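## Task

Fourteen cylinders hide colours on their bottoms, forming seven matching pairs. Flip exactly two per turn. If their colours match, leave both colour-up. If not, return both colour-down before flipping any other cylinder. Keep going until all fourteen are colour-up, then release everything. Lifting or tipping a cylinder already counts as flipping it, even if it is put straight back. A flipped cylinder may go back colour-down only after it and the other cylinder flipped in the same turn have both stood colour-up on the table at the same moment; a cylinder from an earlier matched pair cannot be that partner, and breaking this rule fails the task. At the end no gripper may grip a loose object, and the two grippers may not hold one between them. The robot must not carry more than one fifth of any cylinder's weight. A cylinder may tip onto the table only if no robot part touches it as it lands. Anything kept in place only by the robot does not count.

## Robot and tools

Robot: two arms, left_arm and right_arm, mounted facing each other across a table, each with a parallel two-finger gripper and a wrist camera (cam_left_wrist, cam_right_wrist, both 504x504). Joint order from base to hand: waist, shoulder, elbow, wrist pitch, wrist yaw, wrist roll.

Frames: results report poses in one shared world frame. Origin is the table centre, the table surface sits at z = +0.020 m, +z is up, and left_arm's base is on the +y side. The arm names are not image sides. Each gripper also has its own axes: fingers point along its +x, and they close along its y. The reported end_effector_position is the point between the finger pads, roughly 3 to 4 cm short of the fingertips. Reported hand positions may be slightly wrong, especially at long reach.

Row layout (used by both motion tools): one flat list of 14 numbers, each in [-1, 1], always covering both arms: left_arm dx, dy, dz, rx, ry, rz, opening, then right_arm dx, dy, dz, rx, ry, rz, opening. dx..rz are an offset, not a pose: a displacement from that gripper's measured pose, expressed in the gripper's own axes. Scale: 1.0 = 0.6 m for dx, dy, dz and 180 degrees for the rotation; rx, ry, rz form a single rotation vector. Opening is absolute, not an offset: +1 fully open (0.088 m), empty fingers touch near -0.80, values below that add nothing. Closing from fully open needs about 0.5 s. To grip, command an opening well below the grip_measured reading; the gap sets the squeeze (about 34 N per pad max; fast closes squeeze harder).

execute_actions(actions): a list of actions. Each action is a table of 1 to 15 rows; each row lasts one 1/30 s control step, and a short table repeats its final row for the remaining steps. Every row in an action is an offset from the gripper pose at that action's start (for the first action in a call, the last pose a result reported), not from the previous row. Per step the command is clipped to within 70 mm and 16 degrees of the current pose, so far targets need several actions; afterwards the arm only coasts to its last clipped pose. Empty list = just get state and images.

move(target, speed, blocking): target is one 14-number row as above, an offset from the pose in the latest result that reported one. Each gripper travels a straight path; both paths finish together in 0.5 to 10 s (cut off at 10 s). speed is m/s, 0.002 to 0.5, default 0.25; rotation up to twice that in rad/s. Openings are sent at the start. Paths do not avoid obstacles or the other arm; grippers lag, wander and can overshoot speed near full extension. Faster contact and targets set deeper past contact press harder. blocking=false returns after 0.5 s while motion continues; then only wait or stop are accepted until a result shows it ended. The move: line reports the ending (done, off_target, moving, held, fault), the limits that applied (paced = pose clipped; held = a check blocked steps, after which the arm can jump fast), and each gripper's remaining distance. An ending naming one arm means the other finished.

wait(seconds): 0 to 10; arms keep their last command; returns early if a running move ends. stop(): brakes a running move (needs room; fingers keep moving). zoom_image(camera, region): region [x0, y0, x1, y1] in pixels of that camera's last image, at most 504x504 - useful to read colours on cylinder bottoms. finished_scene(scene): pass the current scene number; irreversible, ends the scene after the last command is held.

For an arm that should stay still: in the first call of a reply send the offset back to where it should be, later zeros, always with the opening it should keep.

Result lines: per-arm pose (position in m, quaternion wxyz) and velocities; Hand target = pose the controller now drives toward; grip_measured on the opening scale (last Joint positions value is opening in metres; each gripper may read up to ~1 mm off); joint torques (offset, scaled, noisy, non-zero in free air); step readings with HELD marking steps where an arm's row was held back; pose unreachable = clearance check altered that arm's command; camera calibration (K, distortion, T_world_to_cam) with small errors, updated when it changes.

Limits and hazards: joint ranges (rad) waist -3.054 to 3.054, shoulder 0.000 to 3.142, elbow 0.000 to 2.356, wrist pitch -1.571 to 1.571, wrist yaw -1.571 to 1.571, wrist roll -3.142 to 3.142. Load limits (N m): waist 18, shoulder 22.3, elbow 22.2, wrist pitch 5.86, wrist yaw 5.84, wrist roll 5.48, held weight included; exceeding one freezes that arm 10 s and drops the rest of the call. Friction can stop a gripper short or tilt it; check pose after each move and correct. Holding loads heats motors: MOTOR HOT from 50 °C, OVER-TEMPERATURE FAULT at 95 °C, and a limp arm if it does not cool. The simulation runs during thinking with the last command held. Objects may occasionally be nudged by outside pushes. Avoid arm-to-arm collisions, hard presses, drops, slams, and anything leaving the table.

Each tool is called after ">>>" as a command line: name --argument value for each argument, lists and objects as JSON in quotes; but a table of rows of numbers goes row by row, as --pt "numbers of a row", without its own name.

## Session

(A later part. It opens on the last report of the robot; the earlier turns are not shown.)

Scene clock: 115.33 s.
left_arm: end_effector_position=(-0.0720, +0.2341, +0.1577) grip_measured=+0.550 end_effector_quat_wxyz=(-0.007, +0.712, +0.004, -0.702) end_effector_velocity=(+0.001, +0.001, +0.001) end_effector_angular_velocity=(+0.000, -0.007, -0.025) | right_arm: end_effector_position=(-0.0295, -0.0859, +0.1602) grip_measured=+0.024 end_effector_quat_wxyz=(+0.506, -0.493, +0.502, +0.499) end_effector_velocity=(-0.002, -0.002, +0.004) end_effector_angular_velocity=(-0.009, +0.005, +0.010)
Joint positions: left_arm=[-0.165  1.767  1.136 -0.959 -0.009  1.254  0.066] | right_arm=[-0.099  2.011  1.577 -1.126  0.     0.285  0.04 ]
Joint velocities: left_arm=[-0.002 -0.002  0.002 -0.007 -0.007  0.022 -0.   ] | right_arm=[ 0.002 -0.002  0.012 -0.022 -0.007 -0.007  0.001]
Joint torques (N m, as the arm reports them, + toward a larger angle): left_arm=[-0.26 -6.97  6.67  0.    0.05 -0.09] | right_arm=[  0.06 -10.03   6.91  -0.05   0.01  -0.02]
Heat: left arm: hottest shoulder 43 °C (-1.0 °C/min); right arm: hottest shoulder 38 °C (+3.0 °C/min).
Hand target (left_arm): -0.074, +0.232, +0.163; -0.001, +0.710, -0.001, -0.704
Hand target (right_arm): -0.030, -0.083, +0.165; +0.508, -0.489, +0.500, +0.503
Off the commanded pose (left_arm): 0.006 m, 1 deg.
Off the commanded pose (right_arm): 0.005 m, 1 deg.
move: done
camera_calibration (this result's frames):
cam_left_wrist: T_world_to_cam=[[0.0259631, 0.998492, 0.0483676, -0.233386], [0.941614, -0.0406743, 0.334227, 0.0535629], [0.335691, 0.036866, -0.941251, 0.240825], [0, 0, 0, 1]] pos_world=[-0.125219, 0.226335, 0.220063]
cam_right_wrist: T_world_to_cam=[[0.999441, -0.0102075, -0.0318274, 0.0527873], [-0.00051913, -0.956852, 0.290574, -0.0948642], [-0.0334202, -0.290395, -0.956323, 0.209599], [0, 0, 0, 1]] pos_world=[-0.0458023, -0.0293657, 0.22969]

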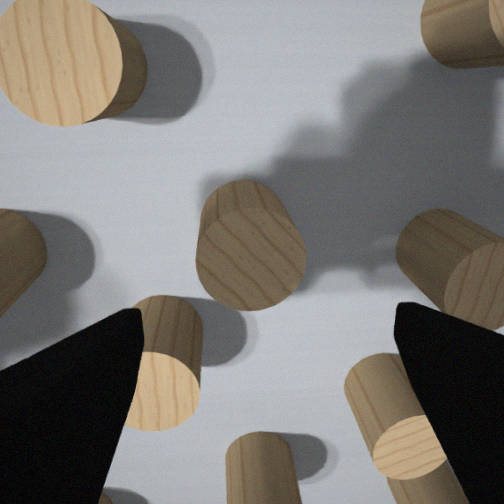

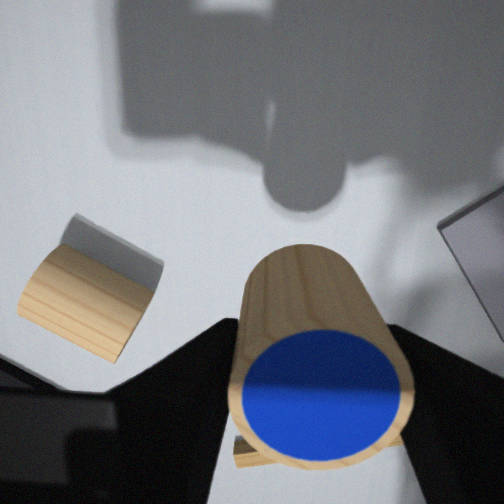

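>>> move --target '[-0.099,0.312,-0.045,0,0,0.505,1,-0.088,0.024,-0.038,0,-0.499,0,-0.4]' --speed 0.35

Scene clock: 119.63 s.
left_arm: end_effector_position=(-0.0472, +0.0486, +0.2161) grip_measured=+1.000 end_effector_quat_wxyz=(+0.493, +0.502, -0.506, -0.498) end_effector_velocity=(-0.000, -0.002, -0.005) end_effector_angular_velocity=(+0.012, +0.005, +0.005) | right_arm: end_effector_position=(-0.0439, -0.1078, +0.2185) grip_measured=+0.024 end_effector_quat_wxyz=(+0.710, +0.016, +0.004, +0.704) end_effector_velocity=(+0.000, -0.001, -0.004) end_effector_angular_velocity=(-0.002, -0.023, +0.005)
Joint positions: left_arm=[-0.051  2.083  0.725  1.356 -0.199  1.587  0.088] | right_arm=[0.17  1.745 0.321 1.445 0.546 0.017 0.04 ]
Joint velocities: left_arm=[-0.002  0.012  0.007 -0.007 -0.007 -0.007  0.   ] | right_arm=[-0.002  0.017 -0.007  0.022 -0.007 -0.022 -0.   ]
Joint torques (N m, as the arm reports them, + toward a larger angle): left_arm=[ 0.06 -6.06  5.36  2.    0.18  0.06] | right_arm=[ 0.32 -4.69  2.33  1.95  0.13 -0.18]
Heat: left arm: hottest shoulder 43 °C (+0.0 °C/min); right arm: hottest shoulder 39 °C (+3.0 °C/min).
Hand target (left_arm): -0.047, +0.046, +0.216; +0.493, +0.501, -0.509, -0.497
Hand target (right_arm): -0.043, -0.110, +0.213; +0.710, +0.007, +0.003, +0.704
Off the commanded pose (left_arm): 0.003 m, 0 deg.
Off the commanded pose (right_arm): 0.006 m, 2 deg.
move: done
camera_calibration (this result's frames):
cam_left_wrist: T_world_to_cam=[[0.0388898, 0.0337482, -0.998673, 0.222092], [0.94866, 0.31271, 0.0475096, 0.0482024], [0.313898, -0.949249, -0.0198543, 0.142011], [0, 0, 0, 1]] pos_world=[-0.0989418, 0.112235, 0.222327]
cam_right_wrist: T_world_to_cam=[[0.999523, 0.0214062, -0.0222519, 0.0701267], [-0.0152692, -0.283705, -0.95879, 0.212159], [-0.026837, 0.958673, -0.283243, 0.246472], [0, 0, 0, 1]] pos_world=[-0.0602392, -0.177597, 0.274788]

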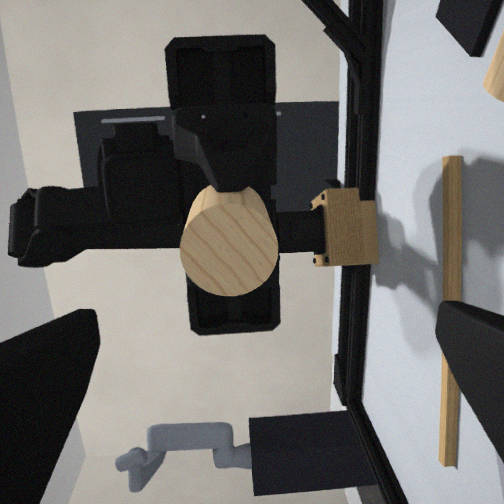

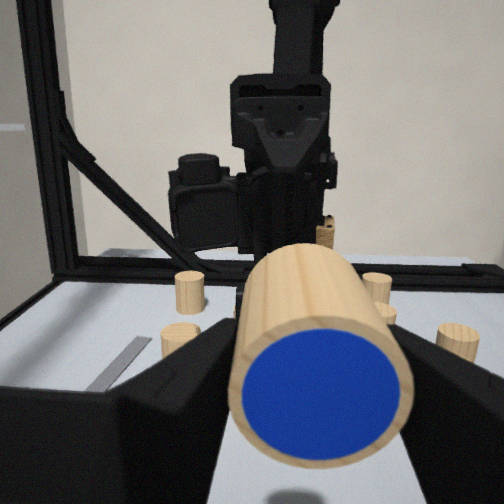

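>>> move --target '[0,0,0,0,0,0,1,0.172,0.003,-0.015,0,0.008,0,-0.4]' --speed 0.15

>>> move --target '[0,0,0,0,0,0,-0.4,0,0,0,0,0,0,-0.4]'

Scene clock: 122.50 s.
left_arm: end_effector_position=(-0.0472, +0.0485, +0.2160) grip_measured=+1.000 end_effector_quat_wxyz=(+0.493, +0.502, -0.506, -0.498) end_effector_velocity=(+0.000, +0.001, -0.000) end_effector_angular_velocity=(-0.002, +0.008, +0.005) | right_arm: end_effector_position=(-0.0449, -0.0077, +0.2131) grip_measured=+0.024 end_effector_quat_wxyz=(+0.710, +0.006, +0.009, +0.704) end_effector_velocity=(-0.000, +0.001, -0.002) end_effector_angular_velocity=(-0.007, +0.005, +0.005)
Joint positions: left_arm=[-0.051  2.084  0.725  1.357 -0.199  1.587  0.088] | right_arm=[0.011 1.971 0.695 1.271 0.388 0.023 0.04 ]
Joint velocities: left_arm=[-0.002  0.002 -0.002  0.007 -0.007 -0.007  0.   ] | right_arm=[-0.002  0.002  0.002 -0.007 -0.007  0.007 -0.   ]
Joint torques (N m, as the arm reports them, + toward a larger angle): left_arm=[-0.21 -7.02  4.48  1.68  0.01 -0.04] | right_arm=[-0.18 -6.7   5.58  1.68 -0.15  0.16]
Heat: left arm: hottest shoulder 43 °C (+0.0 °C/min); right arm: hottest shoulder 38 °C (+1.0 °C/min).
Hand target (left_arm): -0.047, +0.049, +0.216; +0.493, +0.502, -0.506, -0.499
Hand target (right_arm): -0.045, -0.005, +0.211; +0.710, +0.007, +0.012, +0.704
Off the commanded pose (left_arm): 0.000 m, 0 deg.
Off the commanded pose (right_arm): 0.004 m, 0 deg.
move: done
camera_calibration (this result's frames):
cam_left_wrist: T_world_to_cam=[[0.0388233, 0.0333607, -0.998689, 0.221967], [0.948783, 0.312366, 0.0473177, 0.0483732], [0.313535, -0.949376, -0.019525, 0.141866], [0, 0, 0, 1]] pos_world=[-0.0989931, 0.112169, 0.222157]
cam_right_wrist: T_world_to_cam=[[0.999646, 0.0210153, -0.0163465, 0.0676656], [-0.00915206, -0.305322, -0.952205, 0.234021], [-0.0250018, 0.952017, -0.305021, 0.153589], [0, 0, 0, 1]] pos_world=[-0.0616598, -0.07619, 0.27079]

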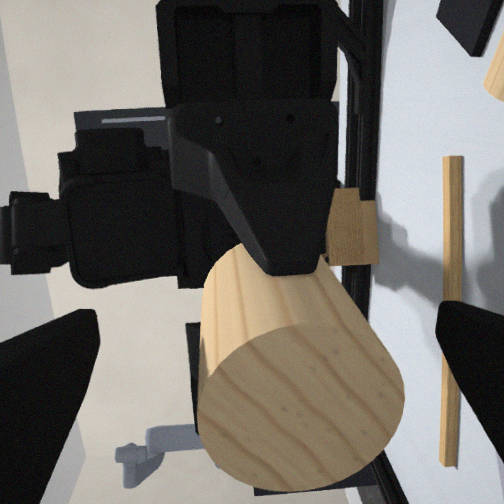

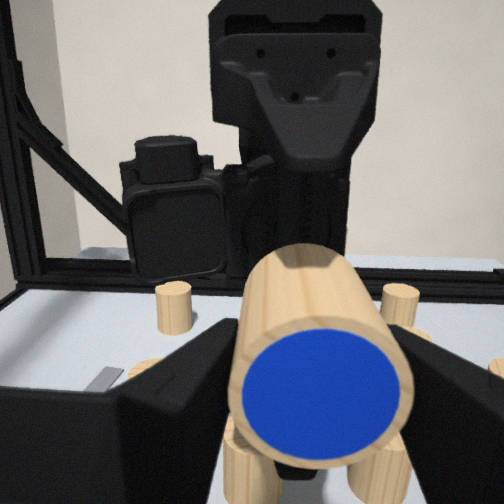

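Scene clock: 123.00 s.
left_arm: end_effector_position=(-0.0472, +0.0485, +0.2155) grip_measured=+0.046 end_effector_quat_wxyz=(+0.492, +0.503, -0.506, -0.499) end_effector_velocity=(+0.000, +0.001, -0.003) end_effector_angular_velocity=(+0.012, +0.005, +0.005) | right_arm: end_effector_position=(-0.0449, -0.0077, +0.2135) grip_measured=+0.024 end_effector_quat_wxyz=(+0.710, +0.007, +0.009, +0.704) end_effector_velocity=(-0.002, -0.001, -0.001) end_effector_angular_velocity=(-0.007, -0.010, +0.010)
Joint positions: left_arm=[-0.051  2.084  0.725  1.355 -0.199  1.587  0.041] | right_arm=[0.011 1.971 0.695 1.273 0.388 0.023 0.04 ]
Joint velocities: left_arm=[-0.002  0.002 -0.002 -0.007 -0.007 -0.007 -0.   ] | right_arm=[ 0.002 -0.002 -0.002 -0.007 -0.007 -0.007 -0.   ]
Joint torques (N m, as the arm reports them, + toward a larger angle): left_arm=[-0.05 -6.88  4.45  1.92 -0.01 -0.01] | right_arm=[ 0.03 -8.1   4.37  1.68  0.   -0.02]
Heat: left arm: hottest shoulder 43 °C (+0.0 °C/min); right arm: hottest shoulder 38 °C (+1.0 °C/min).
Hand target (left_arm): -0.047, +0.048, +0.216; +0.493, +0.502, -0.506, -0.498
Hand target (right_arm): -0.045, -0.008, +0.213; +0.710, +0.006, +0.009, +0.704
Off the commanded pose (left_arm): 0.000 m, 0 deg.
Off the commanded pose (right_arm): 0.000 m, 0 deg.
move: done
camera_calibration (this result's frames):
cam_left_wrist: T_world_to_cam=[[0.0392952, 0.0355972, -0.998593, 0.221368], [0.94876, 0.312258, 0.0484654, 0.0481527], [0.313544, -0.94933, -0.021503, 0.142282], [0, 0, 0, 1]] pos_world=[-0.0989958, 0.112157, 0.221782]
cam_right_wrist: T_world_to_cam=[[0.999634, 0.0210448, -0.0170161, 0.0678154], [-0.00982554, -0.303635, -0.952738, 0.234494], [-0.0252169, 0.952556, -0.303317, 0.153339], [0, 0, 0, 1]] pos_world=[-0.0616198, -0.0762905, 0.271075]

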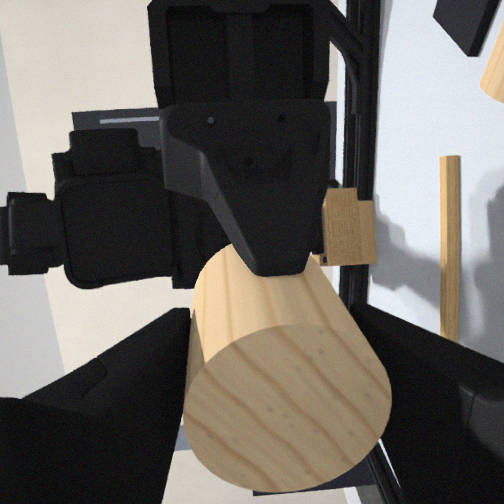

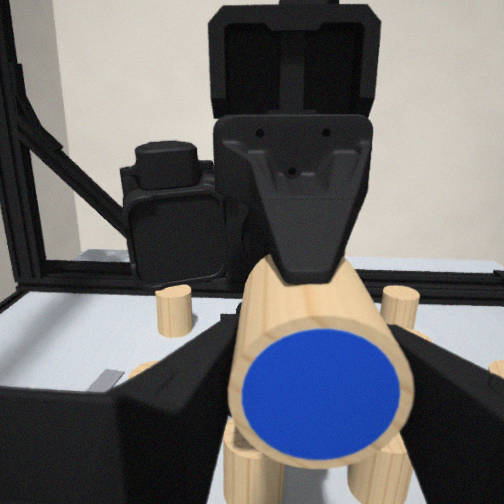

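>>> move --target '[0,0,0,0,0,0,-0.4,0,0,0,0,0,0,1]'

>>> move --target '[0,0,0,0,0,0,-0.4,-0.168,0,-0.005,0,0,0,1]'

>>> move --target '[-0.094,-0.092,0.148,0,0,-0.5,-0.4,0,0,0,0,0,0,1]' --speed 0.35

Scene clock: 125.63 s.
left_arm: end_effector_position=(-0.0472, +0.0485, +0.2155) grip_measured=+0.043 end_effector_quat_wxyz=(+0.492, +0.503, -0.506, -0.499) end_effector_velocity=(+0.000, +0.001, -0.001) end_effector_angular_velocity=(+0.007, +0.006, +0.005) | right_arm: end_effector_position=(-0.0450, -0.0076, +0.2137) grip_measured=+1.000 end_effector_quat_wxyz=(+0.710, +0.007, +0.009, +0.704) end_effector_velocity=(+0.000, -0.000, -0.004) end_effector_angular_velocity=(-0.020, -0.001, +0.005)
Joint positions: left_arm=[-0.051  2.084  0.725  1.355 -0.199  1.587  0.041] | right_arm=[0.011 1.971 0.695 1.273 0.388 0.023 0.088]
Joint velocities: left_arm=[-0.002 -0.002 -0.002 -0.007 -0.007 -0.007 -0.   ] | right_arm=[-0.002 -0.002 -0.002 -0.022 -0.007  0.007  0.   ]
Joint torques (N m, as the arm reports them, + toward a larger angle): left_arm=[ 0.03 -6.95  4.49  1.74 -0.01 -0.04] | right_arm=[ 0.11 -8.09  4.33  1.76  0.02  0.  ]
Heat: left arm: hottest shoulder 43 °C (+0.0 °C/min); right arm: hottest shoulder 38 °C (+1.0 °C/min).
Hand target (left_arm): -0.047, +0.048, +0.216; +0.493, +0.503, -0.506, -0.499
Hand target (right_arm): -0.045, -0.008, +0.214; +0.710, +0.007, +0.009, +0.704
Off the commanded pose (left_arm): 0.000 m, 0 deg.
Off the commanded pose (right_arm): 0.000 m, 0 deg.
move: done
camera_calibration (this result's frames):
cam_left_wrist: T_world_to_cam=[[0.0392952, 0.0355972, -0.998593, 0.221368], [0.94876, 0.312258, 0.0484654, 0.0481527], [0.313544, -0.94933, -0.021503, 0.142282], [0, 0, 0, 1]] pos_world=[-0.0989958, 0.112157, 0.221782]
cam_right_wrist: T_world_to_cam=[[0.999629, 0.021057, -0.0172839, 0.0679052], [-0.010095, -0.302959, -0.95295, 0.234753], [-0.0253026, 0.952771, -0.302634, 0.153179], [0, 0, 0, 1]] pos_world=[-0.0616344, -0.0762539, 0.271239]

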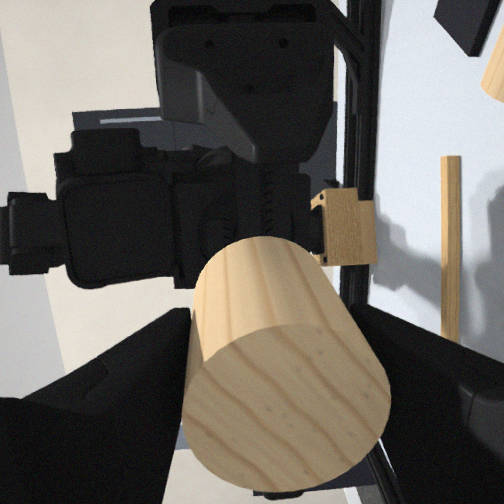

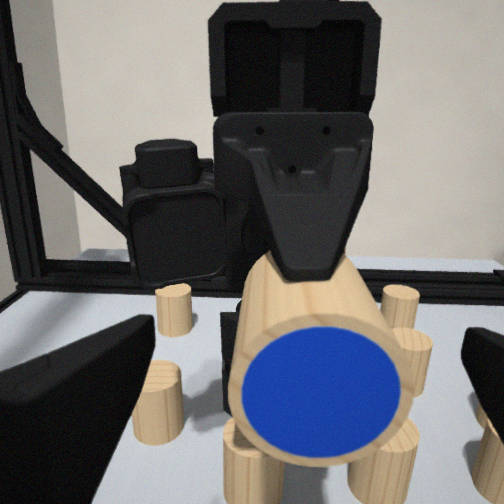

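Scene clock: 126.60 s.
left_arm: end_effector_position=(-0.0472, +0.0485, +0.2153) grip_measured=+0.042 end_effector_quat_wxyz=(+0.492, +0.503, -0.506, -0.499) end_effector_velocity=(+0.000, +0.001, -0.003) end_effector_angular_velocity=(+0.012, +0.005, +0.005) | right_arm: end_effector_position=(-0.0465, -0.1057, +0.2106) grip_measured=+1.000 end_effector_quat_wxyz=(+0.710, +0.006, +0.009, +0.705) end_effector_velocity=(+0.000, -0.004, -0.001) end_effector_angular_velocity=(-0.006, -0.011, +0.000)
Joint positions: left_arm=[-0.051  2.084  0.725  1.355 -0.199  1.587  0.041] | right_arm=[0.175 1.773 0.331 1.438 0.55  0.023 0.088]
Joint velocities: left_arm=[-0.002  0.002 -0.002 -0.007 -0.007 -0.007 -0.   ] | right_arm=[ 0.007 -0.012 -0.012 -0.007  0.007 -0.007  0.   ]
Joint torques (N m, as the arm reports them, + toward a larger angle): left_arm=[ 0.02 -7.    4.52  1.78 -0.01 -0.03] | right_arm=[ 0.23 -6.66  2.22  1.86  0.16  0.06]
Heat: left arm: hottest shoulder 43 °C (+0.0 °C/min); right arm: hottest shoulder 38 °C (+1.0 °C/min).
Hand target (left_arm): -0.047, +0.048, +0.215; +0.492, +0.503, -0.506, -0.499
Hand target (right_arm): -0.046, -0.108, +0.211; +0.710, +0.007, +0.009, +0.704
Off the commanded pose (left_arm): 0.000 m, 0 deg.
Off the commanded pose (right_arm): 0.003 m, 0 deg.
move: done
camera_calibration (this result's frames):
cam_left_wrist: T_world_to_cam=[[0.0393739, 0.0359699, -0.998577, 0.221177], [0.948756, 0.31224, 0.0486567, 0.048121], [0.313546, -0.949322, -0.0218326, 0.142348], [0, 0, 0, 1]] pos_world=[-0.0989965, 0.112153, 0.221629]
cam_right_wrist: T_world_to_cam=[[0.999633, 0.0218027, -0.0160775, 0.0712877], [-0.00869108, -0.304002, -0.952632, 0.202043], [-0.0256575, 0.952422, -0.303701, 0.245809], [0, 0, 0, 1]] pos_world=[-0.0631987, -0.174247, 0.268271]

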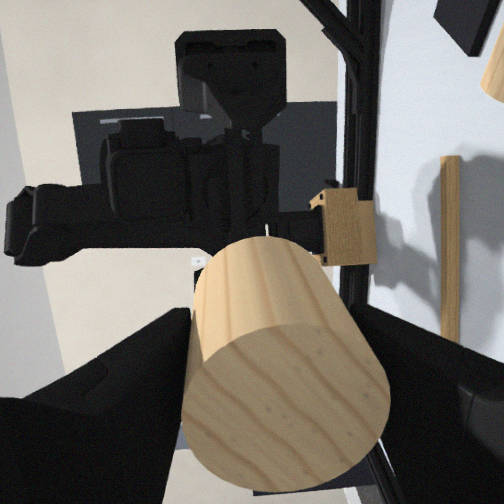

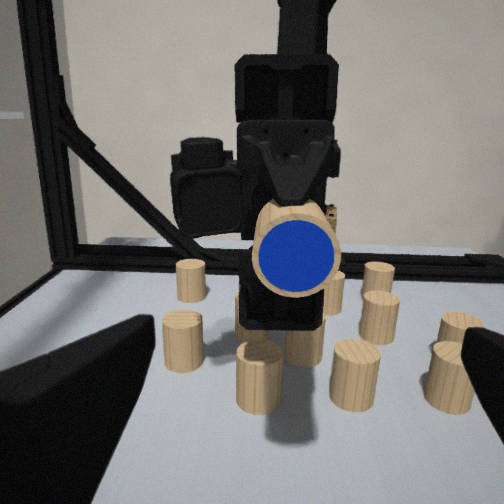

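Scene clock: 129.37 s.
left_arm: end_effector_position=(-0.1329, +0.1057, +0.1587) grip_measured=+0.039 end_effector_quat_wxyz=(-0.002, +0.713, -0.001, -0.701) end_effector_velocity=(-0.001, -0.002, +0.006) end_effector_angular_velocity=(-0.005, -0.006, +0.005) | right_arm: end_effector_position=(-0.0465, -0.1057, +0.2107) grip_measured=+1.000 end_effector_quat_wxyz=(+0.710, +0.006, +0.009, +0.705) end_effector_velocity=(+0.002, +0.000, +0.000) end_effector_angular_velocity=(-0.002, -0.009, +0.000)
Joint positions: left_arm=[-0.206  2.289  1.909 -1.199 -0.015  1.211  0.041] | right_arm=[0.175 1.773 0.331 1.438 0.55  0.023 0.088]
Joint velocities: left_arm=[-0.002  0.002  0.027 -0.022 -0.007 -0.007 -0.   ] | right_arm=[-0.007 -0.007 -0.002 -0.007 -0.007 -0.007  0.   ]
Joint torques (N m, as the arm reports them, + toward a larger angle): left_arm=[-0.24 -8.28  7.05 -0.02  0.21 -0.1 ] | right_arm=[ 0.01 -5.73  3.42  1.73  0.01  0.  ]
Heat: left arm: hottest shoulder 43 °C (+0.0 °C/min); right arm: hottest shoulder 38 °C (+1.0 °C/min).
Hand target (left_arm): -0.135, +0.105, +0.158; -0.003, +0.711, +0.002, -0.703
Hand target (right_arm): -0.047, -0.106, +0.211; +0.710, +0.006, +0.009, +0.705
Off the commanded pose (left_arm): 0.002 m, 0 deg.
Off the commanded pose (right_arm): 0.000 m, 0 deg.
move: done
camera_calibration (this result's frames):
cam_left_wrist: T_world_to_cam=[[0.024429, 0.999107, 0.0344602, -0.101708], [0.940827, -0.0346314, 0.337114, 0.10406], [0.338006, 0.0241857, -0.940833, 0.268523], [0, 0, 0, 1]] pos_world=[-0.18618, 0.098727, 0.22106]
cam_right_wrist: T_world_to_cam=[[0.99963, 0.0218079, -0.0162674, 0.0713295], [-0.00887888, -0.303691, -0.952729, 0.202159], [-0.0257173, 0.952521, -0.303385, 0.245772], [0, 0, 0, 1]] pos_world=[-0.0631875, -0.174265, 0.268327]

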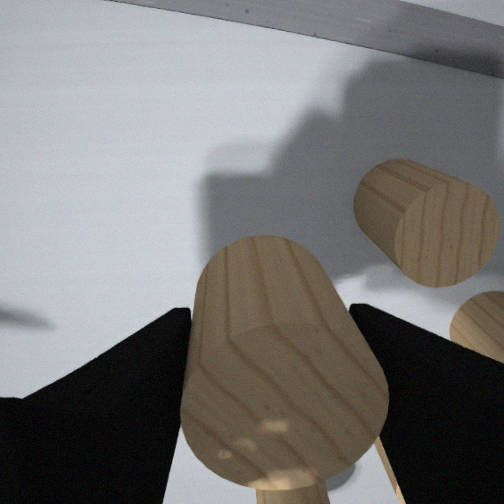

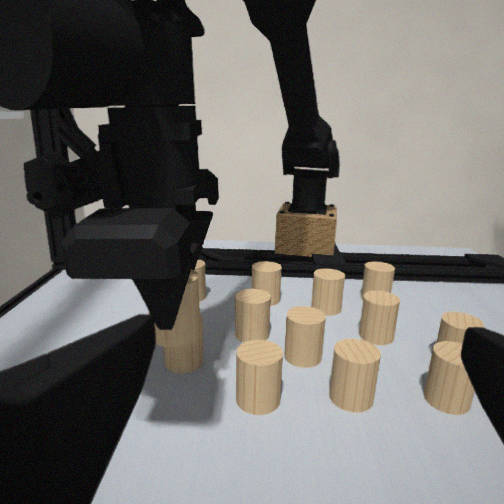

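Place, lift, go to hover on D.

>>> move --target '[0.138,0,0.003,0,0,0,-0.4,0,0,0,0,0,0,1]' --speed 0.08

>>> move --target '[0,0,0,0,0,0,0.55,0,0,0,0,0,0,1]'

>>> move --target '[-0.14,0,0,0,0,0,0.55,0,0,0,0,0,0,1]'

>>> move --target '[0,-0.015,-0.118,0,0,0,0.55,0,0,0,0,0,0,1]'

Scene clock: 133.23 s.
left_arm: end_effector_position=(-0.1335, +0.1041, +0.0841) grip_measured=+0.035 end_effector_quat_wxyz=(+0.002, +0.711, -0.004, -0.703) end_effector_velocity=(+0.000, +0.001, -0.003) end_effector_angular_velocity=(-0.001, -0.007, +0.034) | right_arm: end_effector_position=(-0.0465, -0.1057, +0.2107) grip_measured=+1.000 end_effector_quat_wxyz=(+0.710, +0.006, +0.009, +0.705) end_effector_velocity=(+0.001, -0.001, -0.003) end_effector_angular_velocity=(-0.011, -0.014, +0.005)
Joint positions: left_arm=[-0.206  2.368  1.741 -0.94  -0.015  1.211  0.041] | right_arm=[0.175 1.773 0.331 1.438 0.55  0.023 0.088]
Joint velocities: left_arm=[-0.002  0.002 -0.007  0.007 -0.007 -0.037 -0.   ] | right_arm=[-0.002 -0.002 -0.007 -0.007 -0.007 -0.007  0.   ]
Joint torques (N m, as the arm reports them, + toward a larger angle): left_arm=[ 0.01 -7.95  4.79  0.9   0.01  0.02] | right_arm=[ 0.02 -5.78  3.45  1.75  0.01 -0.01]
Heat: left arm: hottest shoulder 44 °C (+1.0 °C/min); right arm: hottest shoulder 38 °C (+1.0 °C/min).
Hand target (left_arm): -0.133, +0.106, +0.076; -0.002, +0.713, -0.001, -0.701
Hand target (right_arm): -0.047, -0.106, +0.211; +0.710, +0.006, +0.009, +0.705
Off the commanded pose (left_arm): 0.008 m, 1 deg.
Off the commanded pose (right_arm): 0.000 m, 0 deg.
move: done
camera_calibration (this result's frames):
cam_left_wrist: T_world_to_cam=[[0.0245602, 0.999424, 0.0234361, -0.0966745], [0.942353, -0.0309708, 0.333184, 0.129919], [0.333718, 0.013902, -0.942571, 0.199224], [0, 0, 0, 1]] pos_world=[-0.18654, 0.0978728, 0.146761]
cam_right_wrist: T_world_to_cam=[[0.99963, 0.0218079, -0.0162674, 0.0713295], [-0.00887888, -0.303691, -0.952729, 0.202159], [-0.0257173, 0.952521, -0.303385, 0.245772], [0, 0, 0, 1]] pos_world=[-0.0631875, -0.174265, 0.268327]

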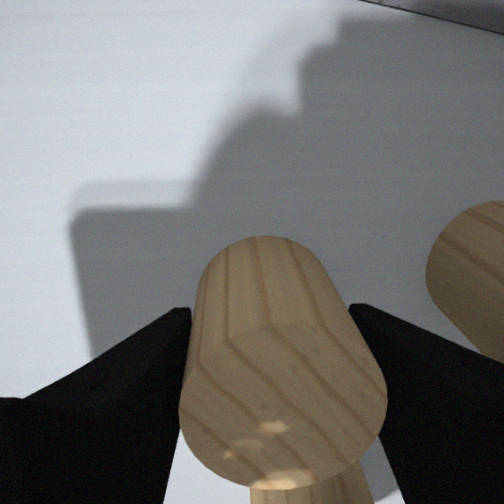

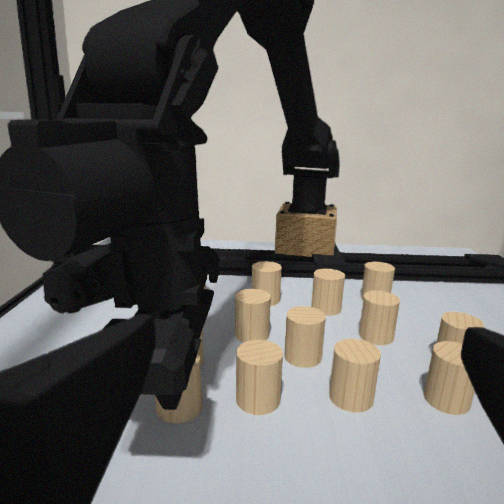

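Scene clock: 133.90 s.
left_arm: end_effector_position=(-0.1336, +0.1040, +0.0841) grip_measured=+0.548 end_effector_quat_wxyz=(+0.002, +0.711, -0.005, -0.703) end_effector_velocity=(+0.004, +0.004, +0.000) end_effector_angular_velocity=(+0.018, -0.015, -0.005) | right_arm: end_effector_position=(-0.0465, -0.1057, +0.2107) grip_measured=+1.000 end_effector_quat_wxyz=(+0.710, +0.006, +0.009, +0.705) end_effector_velocity=(+0.000, -0.000, -0.001) end_effector_angular_velocity=(-0.006, -0.026, +0.005)
Joint positions: left_arm=[-0.206  2.368  1.741 -0.939 -0.015  1.211  0.066] | right_arm=[0.175 1.773 0.331 1.438 0.55  0.023 0.088]
Joint velocities: left_arm=[ 0.002 -0.002 -0.002 -0.022 -0.007  0.007  0.001] | right_arm=[-0.002 -0.002 -0.002 -0.007 -0.007 -0.022  0.   ]
Joint torques (N m, as the arm reports them, + toward a larger angle): left_arm=[ 0.03 -9.37  5.59  0.14  0.01  0.01] | right_arm=[ 0.06 -5.75  3.47  1.74  0.01  0.  ]
Heat: left arm: hottest shoulder 44 °C (+1.0 °C/min); right arm: hottest shoulder 38 °C (+1.0 °C/min).
Hand target (left_arm): -0.134, +0.104, +0.084; +0.002, +0.712, -0.004, -0.703
Hand target (right_arm): -0.047, -0.106, +0.211; +0.710, +0.006, +0.009, +0.705
Off the commanded pose (left_arm): 0.000 m, 0 deg.
Off the commanded pose (right_arm): 0.000 m, 0 deg.
move: done
camera_calibration (this result's frames):
cam_left_wrist: T_world_to_cam=[[0.0245665, 0.99944, 0.0227165, -0.0964579], [0.942443, -0.0307332, 0.332951, 0.129977], [0.333462, 0.0132296, -0.942671, 0.199291], [0, 0, 0, 1]] pos_world=[-0.186582, 0.0977619, 0.146781]
cam_right_wrist: T_world_to_cam=[[0.99963, 0.0218079, -0.0162674, 0.0713295], [-0.00887888, -0.303691, -0.952729, 0.202159], [-0.0257173, 0.952521, -0.303385, 0.245772], [0, 0, 0, 1]] pos_world=[-0.0631875, -0.174265, 0.268327]

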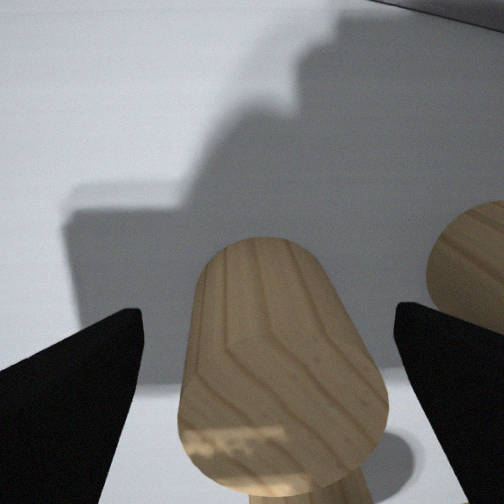

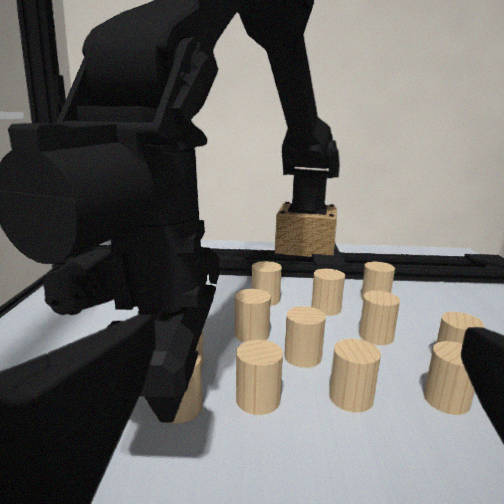

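Scene clock: 134.80 s.
left_arm: end_effector_position=(-0.1335, +0.1060, +0.1634) grip_measured=+0.550 end_effector_quat_wxyz=(-0.002, +0.713, -0.002, -0.701) end_effector_velocity=(-0.002, +0.001, +0.005) end_effector_angular_velocity=(+0.005, +0.006, -0.010) | right_arm: end_effector_position=(-0.0465, -0.1057, +0.2107) grip_measured=+1.000 end_effector_quat_wxyz=(+0.710, +0.006, +0.009, +0.705) end_effector_velocity=(+0.001, -0.001, -0.003) end_effector_angular_velocity=(-0.010, -0.014, -0.005)
Joint positions: left_arm=[-0.207  2.284  1.919 -1.212 -0.015  1.211  0.066] | right_arm=[0.175 1.773 0.331 1.438 0.55  0.023 0.088]
Joint velocities: left_arm=[-0.002 -0.002  0.017 -0.022  0.007  0.007 -0.   ] | right_arm=[ 0.002  0.002 -0.002 -0.007  0.007 -0.007  0.   ]
Joint torques (N m, as the arm reports them, + toward a larger angle): left_arm=[-0.24 -9.86  7.   -0.02  0.07 -0.09] | right_arm=[ 0.08 -5.71  3.48  1.73  0.02 -0.01]
Heat: left arm: hottest shoulder 44 °C (+1.0 °C/min); right arm: hottest shoulder 38 °C (+1.0 °C/min).
Hand target (left_arm): -0.135, +0.105, +0.168; +0.002, +0.711, -0.005, -0.703
Hand target (right_arm): -0.047, -0.106, +0.211; +0.710, +0.006, +0.009, +0.705
Off the commanded pose (left_arm): 0.005 m, 1 deg.
Off the commanded pose (right_arm): 0.000 m, 0 deg.
move: done
camera_calibration (this result's frames):
cam_left_wrist: T_world_to_cam=[[0.0256047, 0.999134, 0.0327824, -0.101744], [0.941135, -0.0351493, 0.336198, 0.103364], [0.337059, 0.0222444, -0.941221, 0.273276], [0, 0, 0, 1]] pos_world=[-0.186784, 0.0992102, 0.225797]
cam_right_wrist: T_world_to_cam=[[0.99963, 0.0218079, -0.0162674, 0.0713295], [-0.00887888, -0.303691, -0.952729, 0.202159], [-0.0257173, 0.952521, -0.303385, 0.245772], [0, 0, 0, 1]] pos_world=[-0.0631875, -0.174265, 0.268327]

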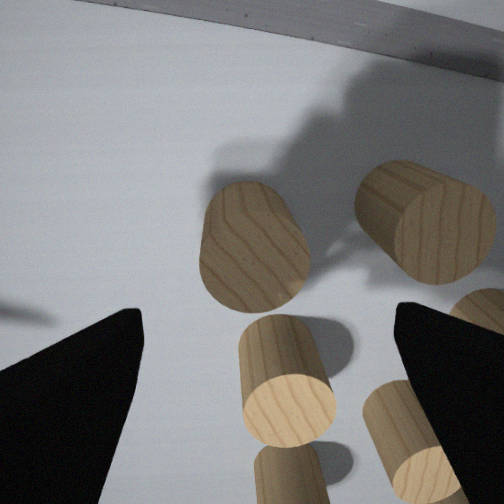

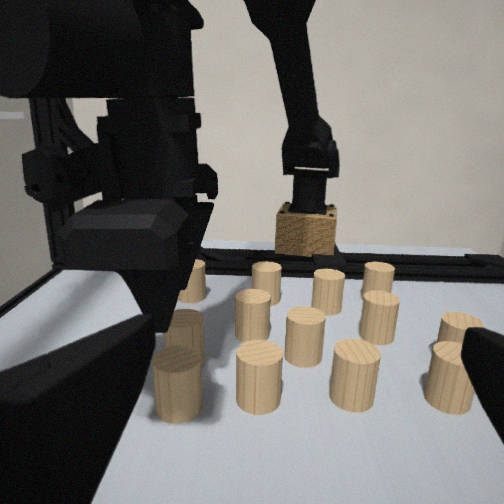

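Scene clock: 135.60 s.
left_arm: end_effector_position=(-0.0632, +0.1142, +0.1602) grip_measured=+0.550 end_effector_quat_wxyz=(-0.004, +0.713, +0.004, -0.701) end_effector_velocity=(+0.000, +0.001, -0.004) end_effector_angular_velocity=(-0.004, -0.007, -0.010) | right_arm: end_effector_position=(-0.0465, -0.1057, +0.2107) grip_measured=+1.000 end_effector_quat_wxyz=(+0.710, +0.006, +0.009, +0.705) end_effector_velocity=(+0.000, -0.000, -0.001) end_effector_angular_velocity=(-0.006, -0.011, +0.005)
Joint positions: left_arm=[-0.055  2.178  1.732 -1.141 -0.015  1.359  0.066] | right_arm=[0.175 1.773 0.331 1.438 0.55  0.023 0.088]
Joint velocities: left_arm=[-0.002 -0.002 -0.022  0.022 -0.007  0.007 -0.   ] | right_arm=[-0.002 -0.002 -0.002 -0.007 -0.007 -0.007  0.   ]
Joint torques (N m, as the arm reports them, + toward a larger angle): left_arm=[  0.06 -10.38   5.06   0.42  -0.02   0.1 ] | right_arm=[ 0.04 -5.74  3.45  1.72  0.    0.01]
Heat: left arm: hottest shoulder 44 °C (+1.0 °C/min); right arm: hottest shoulder 38 °C (+1.0 °C/min).
Hand target (left_arm): -0.062, +0.114, +0.165; -0.001, +0.713, -0.002, -0.701
Hand target (right_arm): -0.047, -0.106, +0.211; +0.710, +0.006, +0.009, +0.705
Off the commanded pose (left_arm): 0.004 m, 1 deg.
Off the commanded pose (right_arm): 0.000 m, 0 deg.
move: done
camera_calibration (this result's frames):
cam_left_wrist: T_world_to_cam=[[0.0209314, 0.998757, 0.0452302, -0.113946], [0.940622, -0.0350039, 0.337647, 0.0382686], [0.338811, 0.035477, -0.940185, 0.244826], [0, 0, 0, 1]] pos_world=[-0.116561, 0.106458, 0.222415]
cam_right_wrist: T_world_to_cam=[[0.99963, 0.0218079, -0.0162674, 0.0713295], [-0.00887888, -0.303691, -0.952729, 0.202159], [-0.0257173, 0.952521, -0.303385, 0.245772], [0, 0, 0, 1]] pos_world=[-0.0631875, -0.174265, 0.268327]

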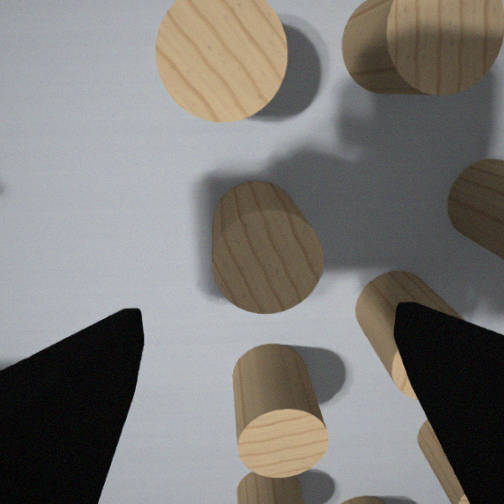

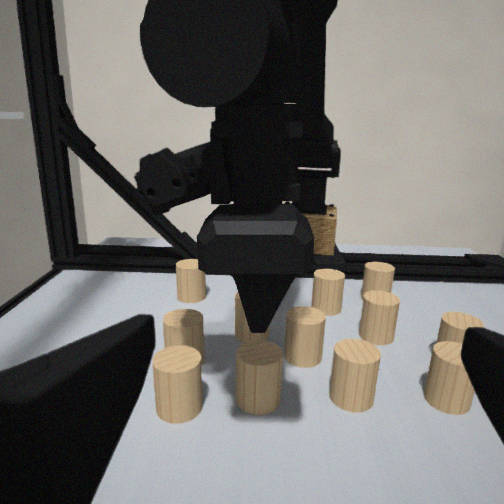

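>>> move --target '[0.139,-0.006,0.003,0,0,0,0.55,0,0,0,0,0,0,1]' --speed 0.12

>>> move --target '[0,0,0,0,0,0,-0.4,0,0,0,0,0,0,1]'

>>> move --target '[-0.14,0,0,0,0,0,-0.4,0,0,0,0,0,0,1]'

>>> move --target '[-0.091,0.121,-0.032,0,0,0.505,-0.4,0,0,0,0,0,0,1]' --speed 0.35

Scene clock: 139.00 s.
left_arm: end_effector_position=(-0.0625, +0.1174, +0.0809) grip_measured=+0.550 end_effector_quat_wxyz=(-0.002, +0.713, +0.001, -0.701) end_effector_velocity=(+0.001, +0.005, +0.000) end_effector_angular_velocity=(+0.020, -0.012, +0.005) | right_arm: end_effector_position=(-0.0465, -0.1057, +0.2107) grip_measured=+1.000 end_effector_quat_wxyz=(+0.710, +0.006, +0.009, +0.705) end_effector_velocity=(+0.002, -0.000, -0.001) end_effector_angular_velocity=(-0.006, -0.026, -0.010)
Joint positions: left_arm=[-0.055  2.265  1.544 -0.857 -0.015  1.36   0.066] | right_arm=[0.175 1.773 0.331 1.438 0.55  0.023 0.088]
Joint velocities: left_arm=[-0.002 -0.002 -0.002 -0.022 -0.007 -0.007  0.   ] | right_arm=[-0.002 -0.002 -0.002 -0.007  0.007 -0.022  0.   ]
Joint torques (N m, as the arm reports them, + toward a larger angle): left_arm=[-0.19 -8.06  4.84  0.43  0.04 -0.1 ] | right_arm=[ 0.03 -5.74  3.48  1.72  0.02 -0.01]
Heat: left arm: hottest shoulder 45 °C (+2.0 °C/min); right arm: hottest shoulder 37 °C (+0.0 °C/min).
Hand target (left_arm): -0.063, +0.119, +0.077; -0.004, +0.713, +0.004, -0.701
Hand target (right_arm): -0.047, -0.106, +0.211; +0.710, +0.006, +0.009, +0.705
Off the commanded pose (left_arm): 0.004 m, 0 deg.
Off the commanded pose (right_arm): 0.000 m, 0 deg.
move: done
camera_calibration (this result's frames):
cam_left_wrist: T_world_to_cam=[[0.0225286, 0.99906, 0.0370221, -0.11276], [0.941169, -0.0336837, 0.336253, 0.0645088], [0.337184, 0.0272687, -0.941044, 0.170876], [0, 0, 0, 1]] pos_world=[-0.11579, 0.110168, 0.143285]
cam_right_wrist: T_world_to_cam=[[0.99963, 0.0218079, -0.0162674, 0.0713295], [-0.00887888, -0.303691, -0.952729, 0.202159], [-0.0257173, 0.952521, -0.303385, 0.245772], [0, 0, 0, 1]] pos_world=[-0.0631875, -0.174265, 0.268327]

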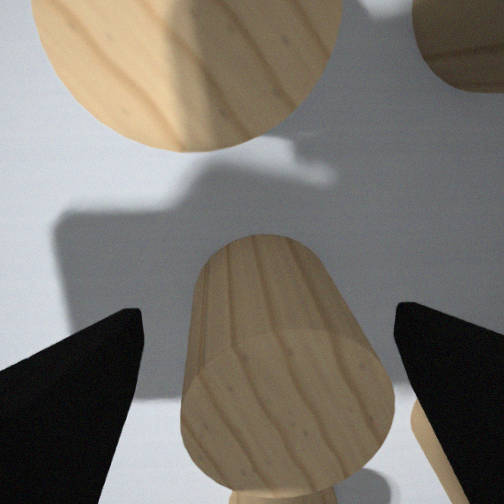

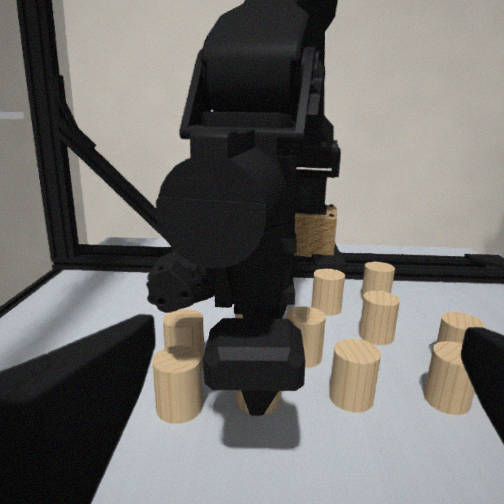

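Scene clock: 139.50 s.
left_arm: end_effector_position=(-0.0625, +0.1175, +0.0809) grip_measured=+0.039 end_effector_quat_wxyz=(-0.002, +0.713, +0.001, -0.701) end_effector_velocity=(-0.002, +0.002, +0.000) end_effector_angular_velocity=(+0.009, +0.006, +0.005) | right_arm: end_effector_position=(-0.0465, -0.1057, +0.2107) grip_measured=+1.000 end_effector_quat_wxyz=(+0.710, +0.006, +0.009, +0.705) end_effector_velocity=(+0.002, -0.000, -0.004) end_effector_angular_velocity=(-0.019, -0.019, -0.010)
Joint positions: left_arm=[-0.055  2.265  1.544 -0.858 -0.015  1.36   0.041] | right_arm=[0.175 1.773 0.331 1.438 0.55  0.023 0.088]
Joint velocities: left_arm=[-0.002 -0.002 -0.002 -0.007  0.007 -0.007  0.   ] | right_arm=[-0.002 -0.002 -0.002 -0.022  0.007 -0.007  0.   ]
Joint torques (N m, as the arm reports them, + toward a larger angle): left_arm=[-0.03 -8.66  5.34  0.24  0.02  0.  ] | right_arm=[ 0.04 -5.78  3.43  1.74  0.01 -0.01]
Heat: left arm: hottest shoulder 45 °C (+2.0 °C/min); right arm: hottest shoulder 37 °C (+0.0 °C/min).
Hand target (left_arm): -0.063, +0.117, +0.081; -0.002, +0.713, +0.001, -0.701
Hand target (right_arm): -0.047, -0.106, +0.211; +0.710, +0.006, +0.009, +0.705
Off the commanded pose (left_arm): 0.000 m, 0 deg.
Off the commanded pose (right_arm): 0.000 m, 0 deg.
move: done
camera_calibration (this result's frames):
cam_left_wrist: T_world_to_cam=[[0.0225226, 0.999033, 0.0377708, -0.112981], [0.941115, -0.0339345, 0.336379, 0.0644968], [0.337336, 0.0279706, -0.940969, 0.170781], [0, 0, 0, 1]] pos_world=[-0.115765, 0.110284, 0.143272]
cam_right_wrist: T_world_to_cam=[[0.99963, 0.0218079, -0.0162674, 0.0713295], [-0.00887888, -0.303691, -0.952729, 0.202159], [-0.0257173, 0.952521, -0.303385, 0.245772], [0, 0, 0, 1]] pos_world=[-0.0631875, -0.174265, 0.268327]

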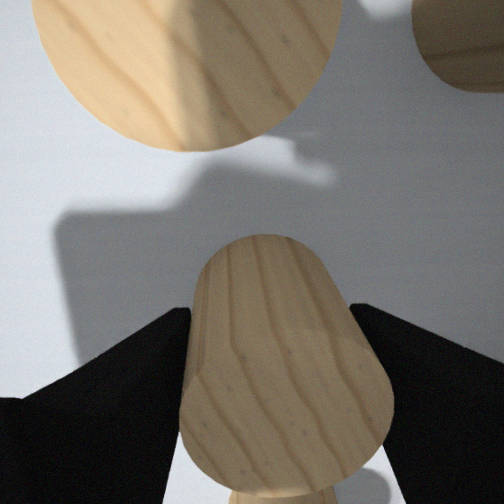

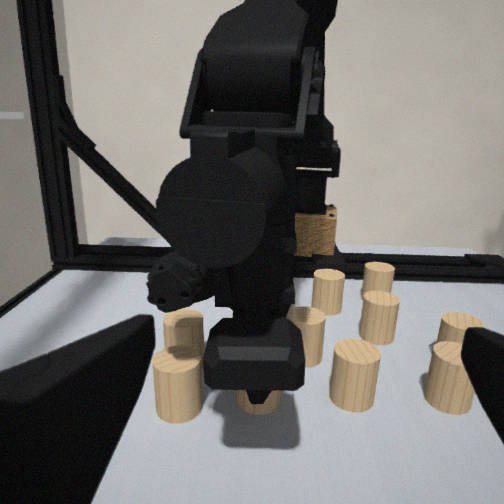

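Scene clock: 140.40 s.
left_arm: end_effector_position=(-0.0630, +0.1190, +0.1592) grip_measured=+0.038 end_effector_quat_wxyz=(-0.008, +0.714, +0.006, -0.700) end_effector_velocity=(+0.003, +0.003, +0.002) end_effector_angular_velocity=(+0.012, -0.025, +0.004) | right_arm: end_effector_position=(-0.0465, -0.1057, +0.2107) grip_measured=+1.000 end_effector_quat_wxyz=(+0.710, +0.006, +0.009, +0.705) end_effector_velocity=(-0.001, +0.001, +0.003) end_effector_angular_velocity=(+0.010, -0.001, +0.005)
Joint positions: left_arm=[-0.057  2.166  1.708 -1.136 -0.015  1.36   0.041] | right_arm=[0.175 1.773 0.331 1.438 0.55  0.023 0.088]
Joint velocities: left_arm=[-0.002 -0.002  0.002 -0.022 -0.022 -0.007 -0.   ] | right_arm=[-0.002 -0.002  0.002  0.007 -0.007 -0.007  0.   ]
Joint torques (N m, as the arm reports them, + toward a larger angle): left_arm=[-0.38 -9.35  6.97 -0.05  0.03 -0.08] | right_arm=[ 0.04 -5.75  3.45  1.74  0.    0.  ]
Heat: left arm: hottest shoulder 46 °C (+3.0 °C/min); right arm: hottest shoulder 37 °C (+0.0 °C/min).
Hand target (left_arm): -0.065, +0.117, +0.165; -0.002, +0.713, +0.001, -0.701
Hand target (right_arm): -0.047, -0.106, +0.211; +0.710, +0.006, +0.009, +0.705
Off the commanded pose (left_arm): 0.006 m, 1 deg.
Off the commanded pose (right_arm): 0.000 m, 0 deg.
move: done
camera_calibration (this result's frames):
cam_left_wrist: T_world_to_cam=[[0.023913, 0.998381, 0.0516112, -0.119434], [0.940049, -0.0400239, 0.338681, 0.0389799], [0.340199, 0.0404182, -0.939485, 0.242966], [0, 0, 0, 1]] pos_world=[-0.116444, 0.110981, 0.221226]
cam_right_wrist: T_world_to_cam=[[0.99963, 0.0218079, -0.0162674, 0.0713295], [-0.00887888, -0.303691, -0.952729, 0.202159], [-0.0257173, 0.952521, -0.303385, 0.245772], [0, 0, 0, 1]] pos_world=[-0.0631875, -0.174265, 0.268327]

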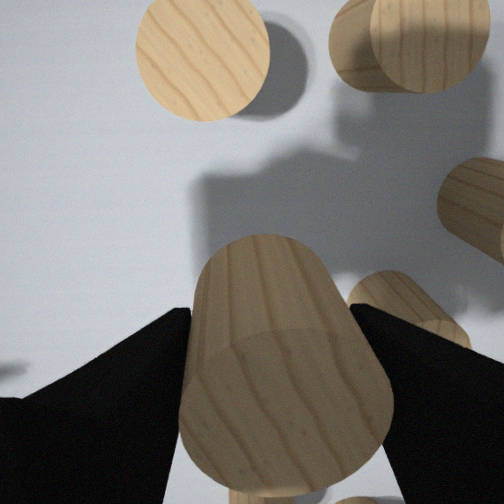

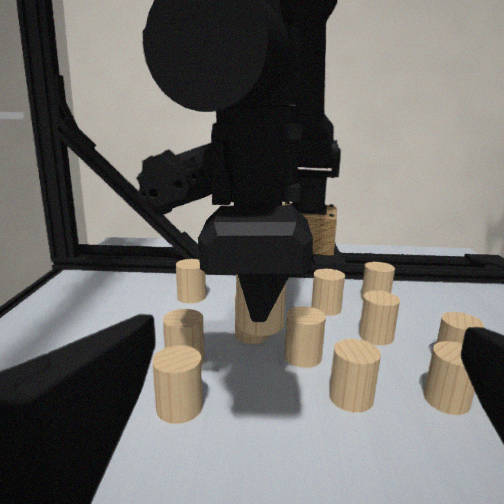

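Scene clock: 143.23 s.
left_arm: end_effector_position=(-0.0453, +0.0474, +0.2140) grip_measured=+0.036 end_effector_quat_wxyz=(+0.491, +0.505, -0.505, -0.498) end_effector_velocity=(+0.000, +0.001, -0.005) end_effector_angular_velocity=(+0.007, +0.006, +0.005) | right_arm: end_effector_position=(-0.0465, -0.1057, +0.2108) grip_measured=+1.000 end_effector_quat_wxyz=(+0.710, +0.006, +0.009, +0.705) end_effector_velocity=(-0.000, +0.000, +0.000) end_effector_angular_velocity=(-0.002, -0.009, +0.015)
Joint positions: left_arm=[-0.046  2.088  0.728  1.353 -0.196  1.591  0.041] | right_arm=[0.175 1.773 0.331 1.438 0.55  0.023 0.088]
Joint velocities: left_arm=[-0.002  0.012 -0.002  0.007 -0.007 -0.007 -0.   ] | right_arm=[-0.007 -0.007 -0.002 -0.007 -0.022 -0.007  0.   ]
Joint torques (N m, as the arm reports them, + toward a larger angle): left_arm=[ 0.23 -6.31  4.96  2.13  0.19  0.07] | right_arm=[ 0.05 -5.77  3.44  1.74  0.02  0.01]
Heat: left arm: hottest shoulder 46 °C (+3.0 °C/min); right arm: hottest shoulder 37 °C (+0.0 °C/min).
Hand target (left_arm): -0.045, +0.046, +0.214; +0.491, +0.504, -0.508, -0.497
Hand target (right_arm): -0.047, -0.106, +0.211; +0.710, +0.006, +0.009, +0.705
Off the commanded pose (left_arm): 0.003 m, 0 deg.
Off the commanded pose (right_arm): 0.000 m, 0 deg.
move: done
camera_calibration (this result's frames):
cam_left_wrist: T_world_to_cam=[[0.0428633, 0.0386526, -0.998333, 0.219872], [0.947863, 0.314264, 0.0528637, 0.0456533], [0.315783, -0.948548, -0.023167, 0.141077], [0, 0, 0, 1]] pos_world=[-0.0972474, 0.110973, 0.22036]
cam_right_wrist: T_world_to_cam=[[0.999627, 0.0218133, -0.0164574, 0.0713678], [-0.00906669, -0.30338, -0.952827, 0.202325], [-0.0257771, 0.95262, -0.303069, 0.24576], [0, 0, 0, 1]] pos_world=[-0.0631717, -0.174291, 0.268437]

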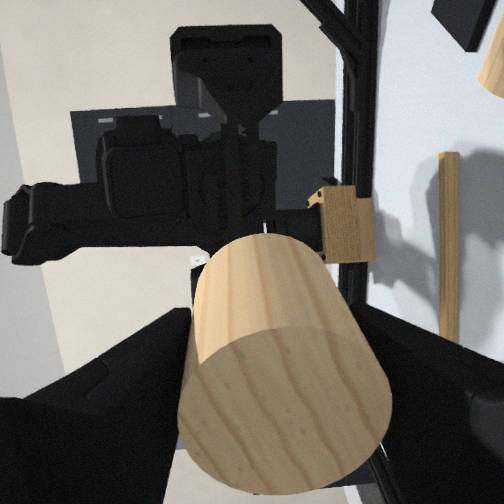

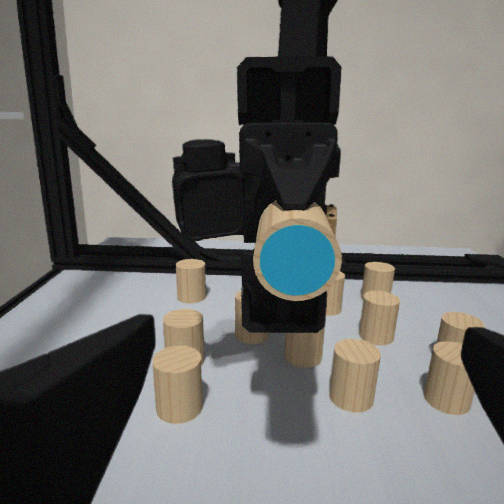

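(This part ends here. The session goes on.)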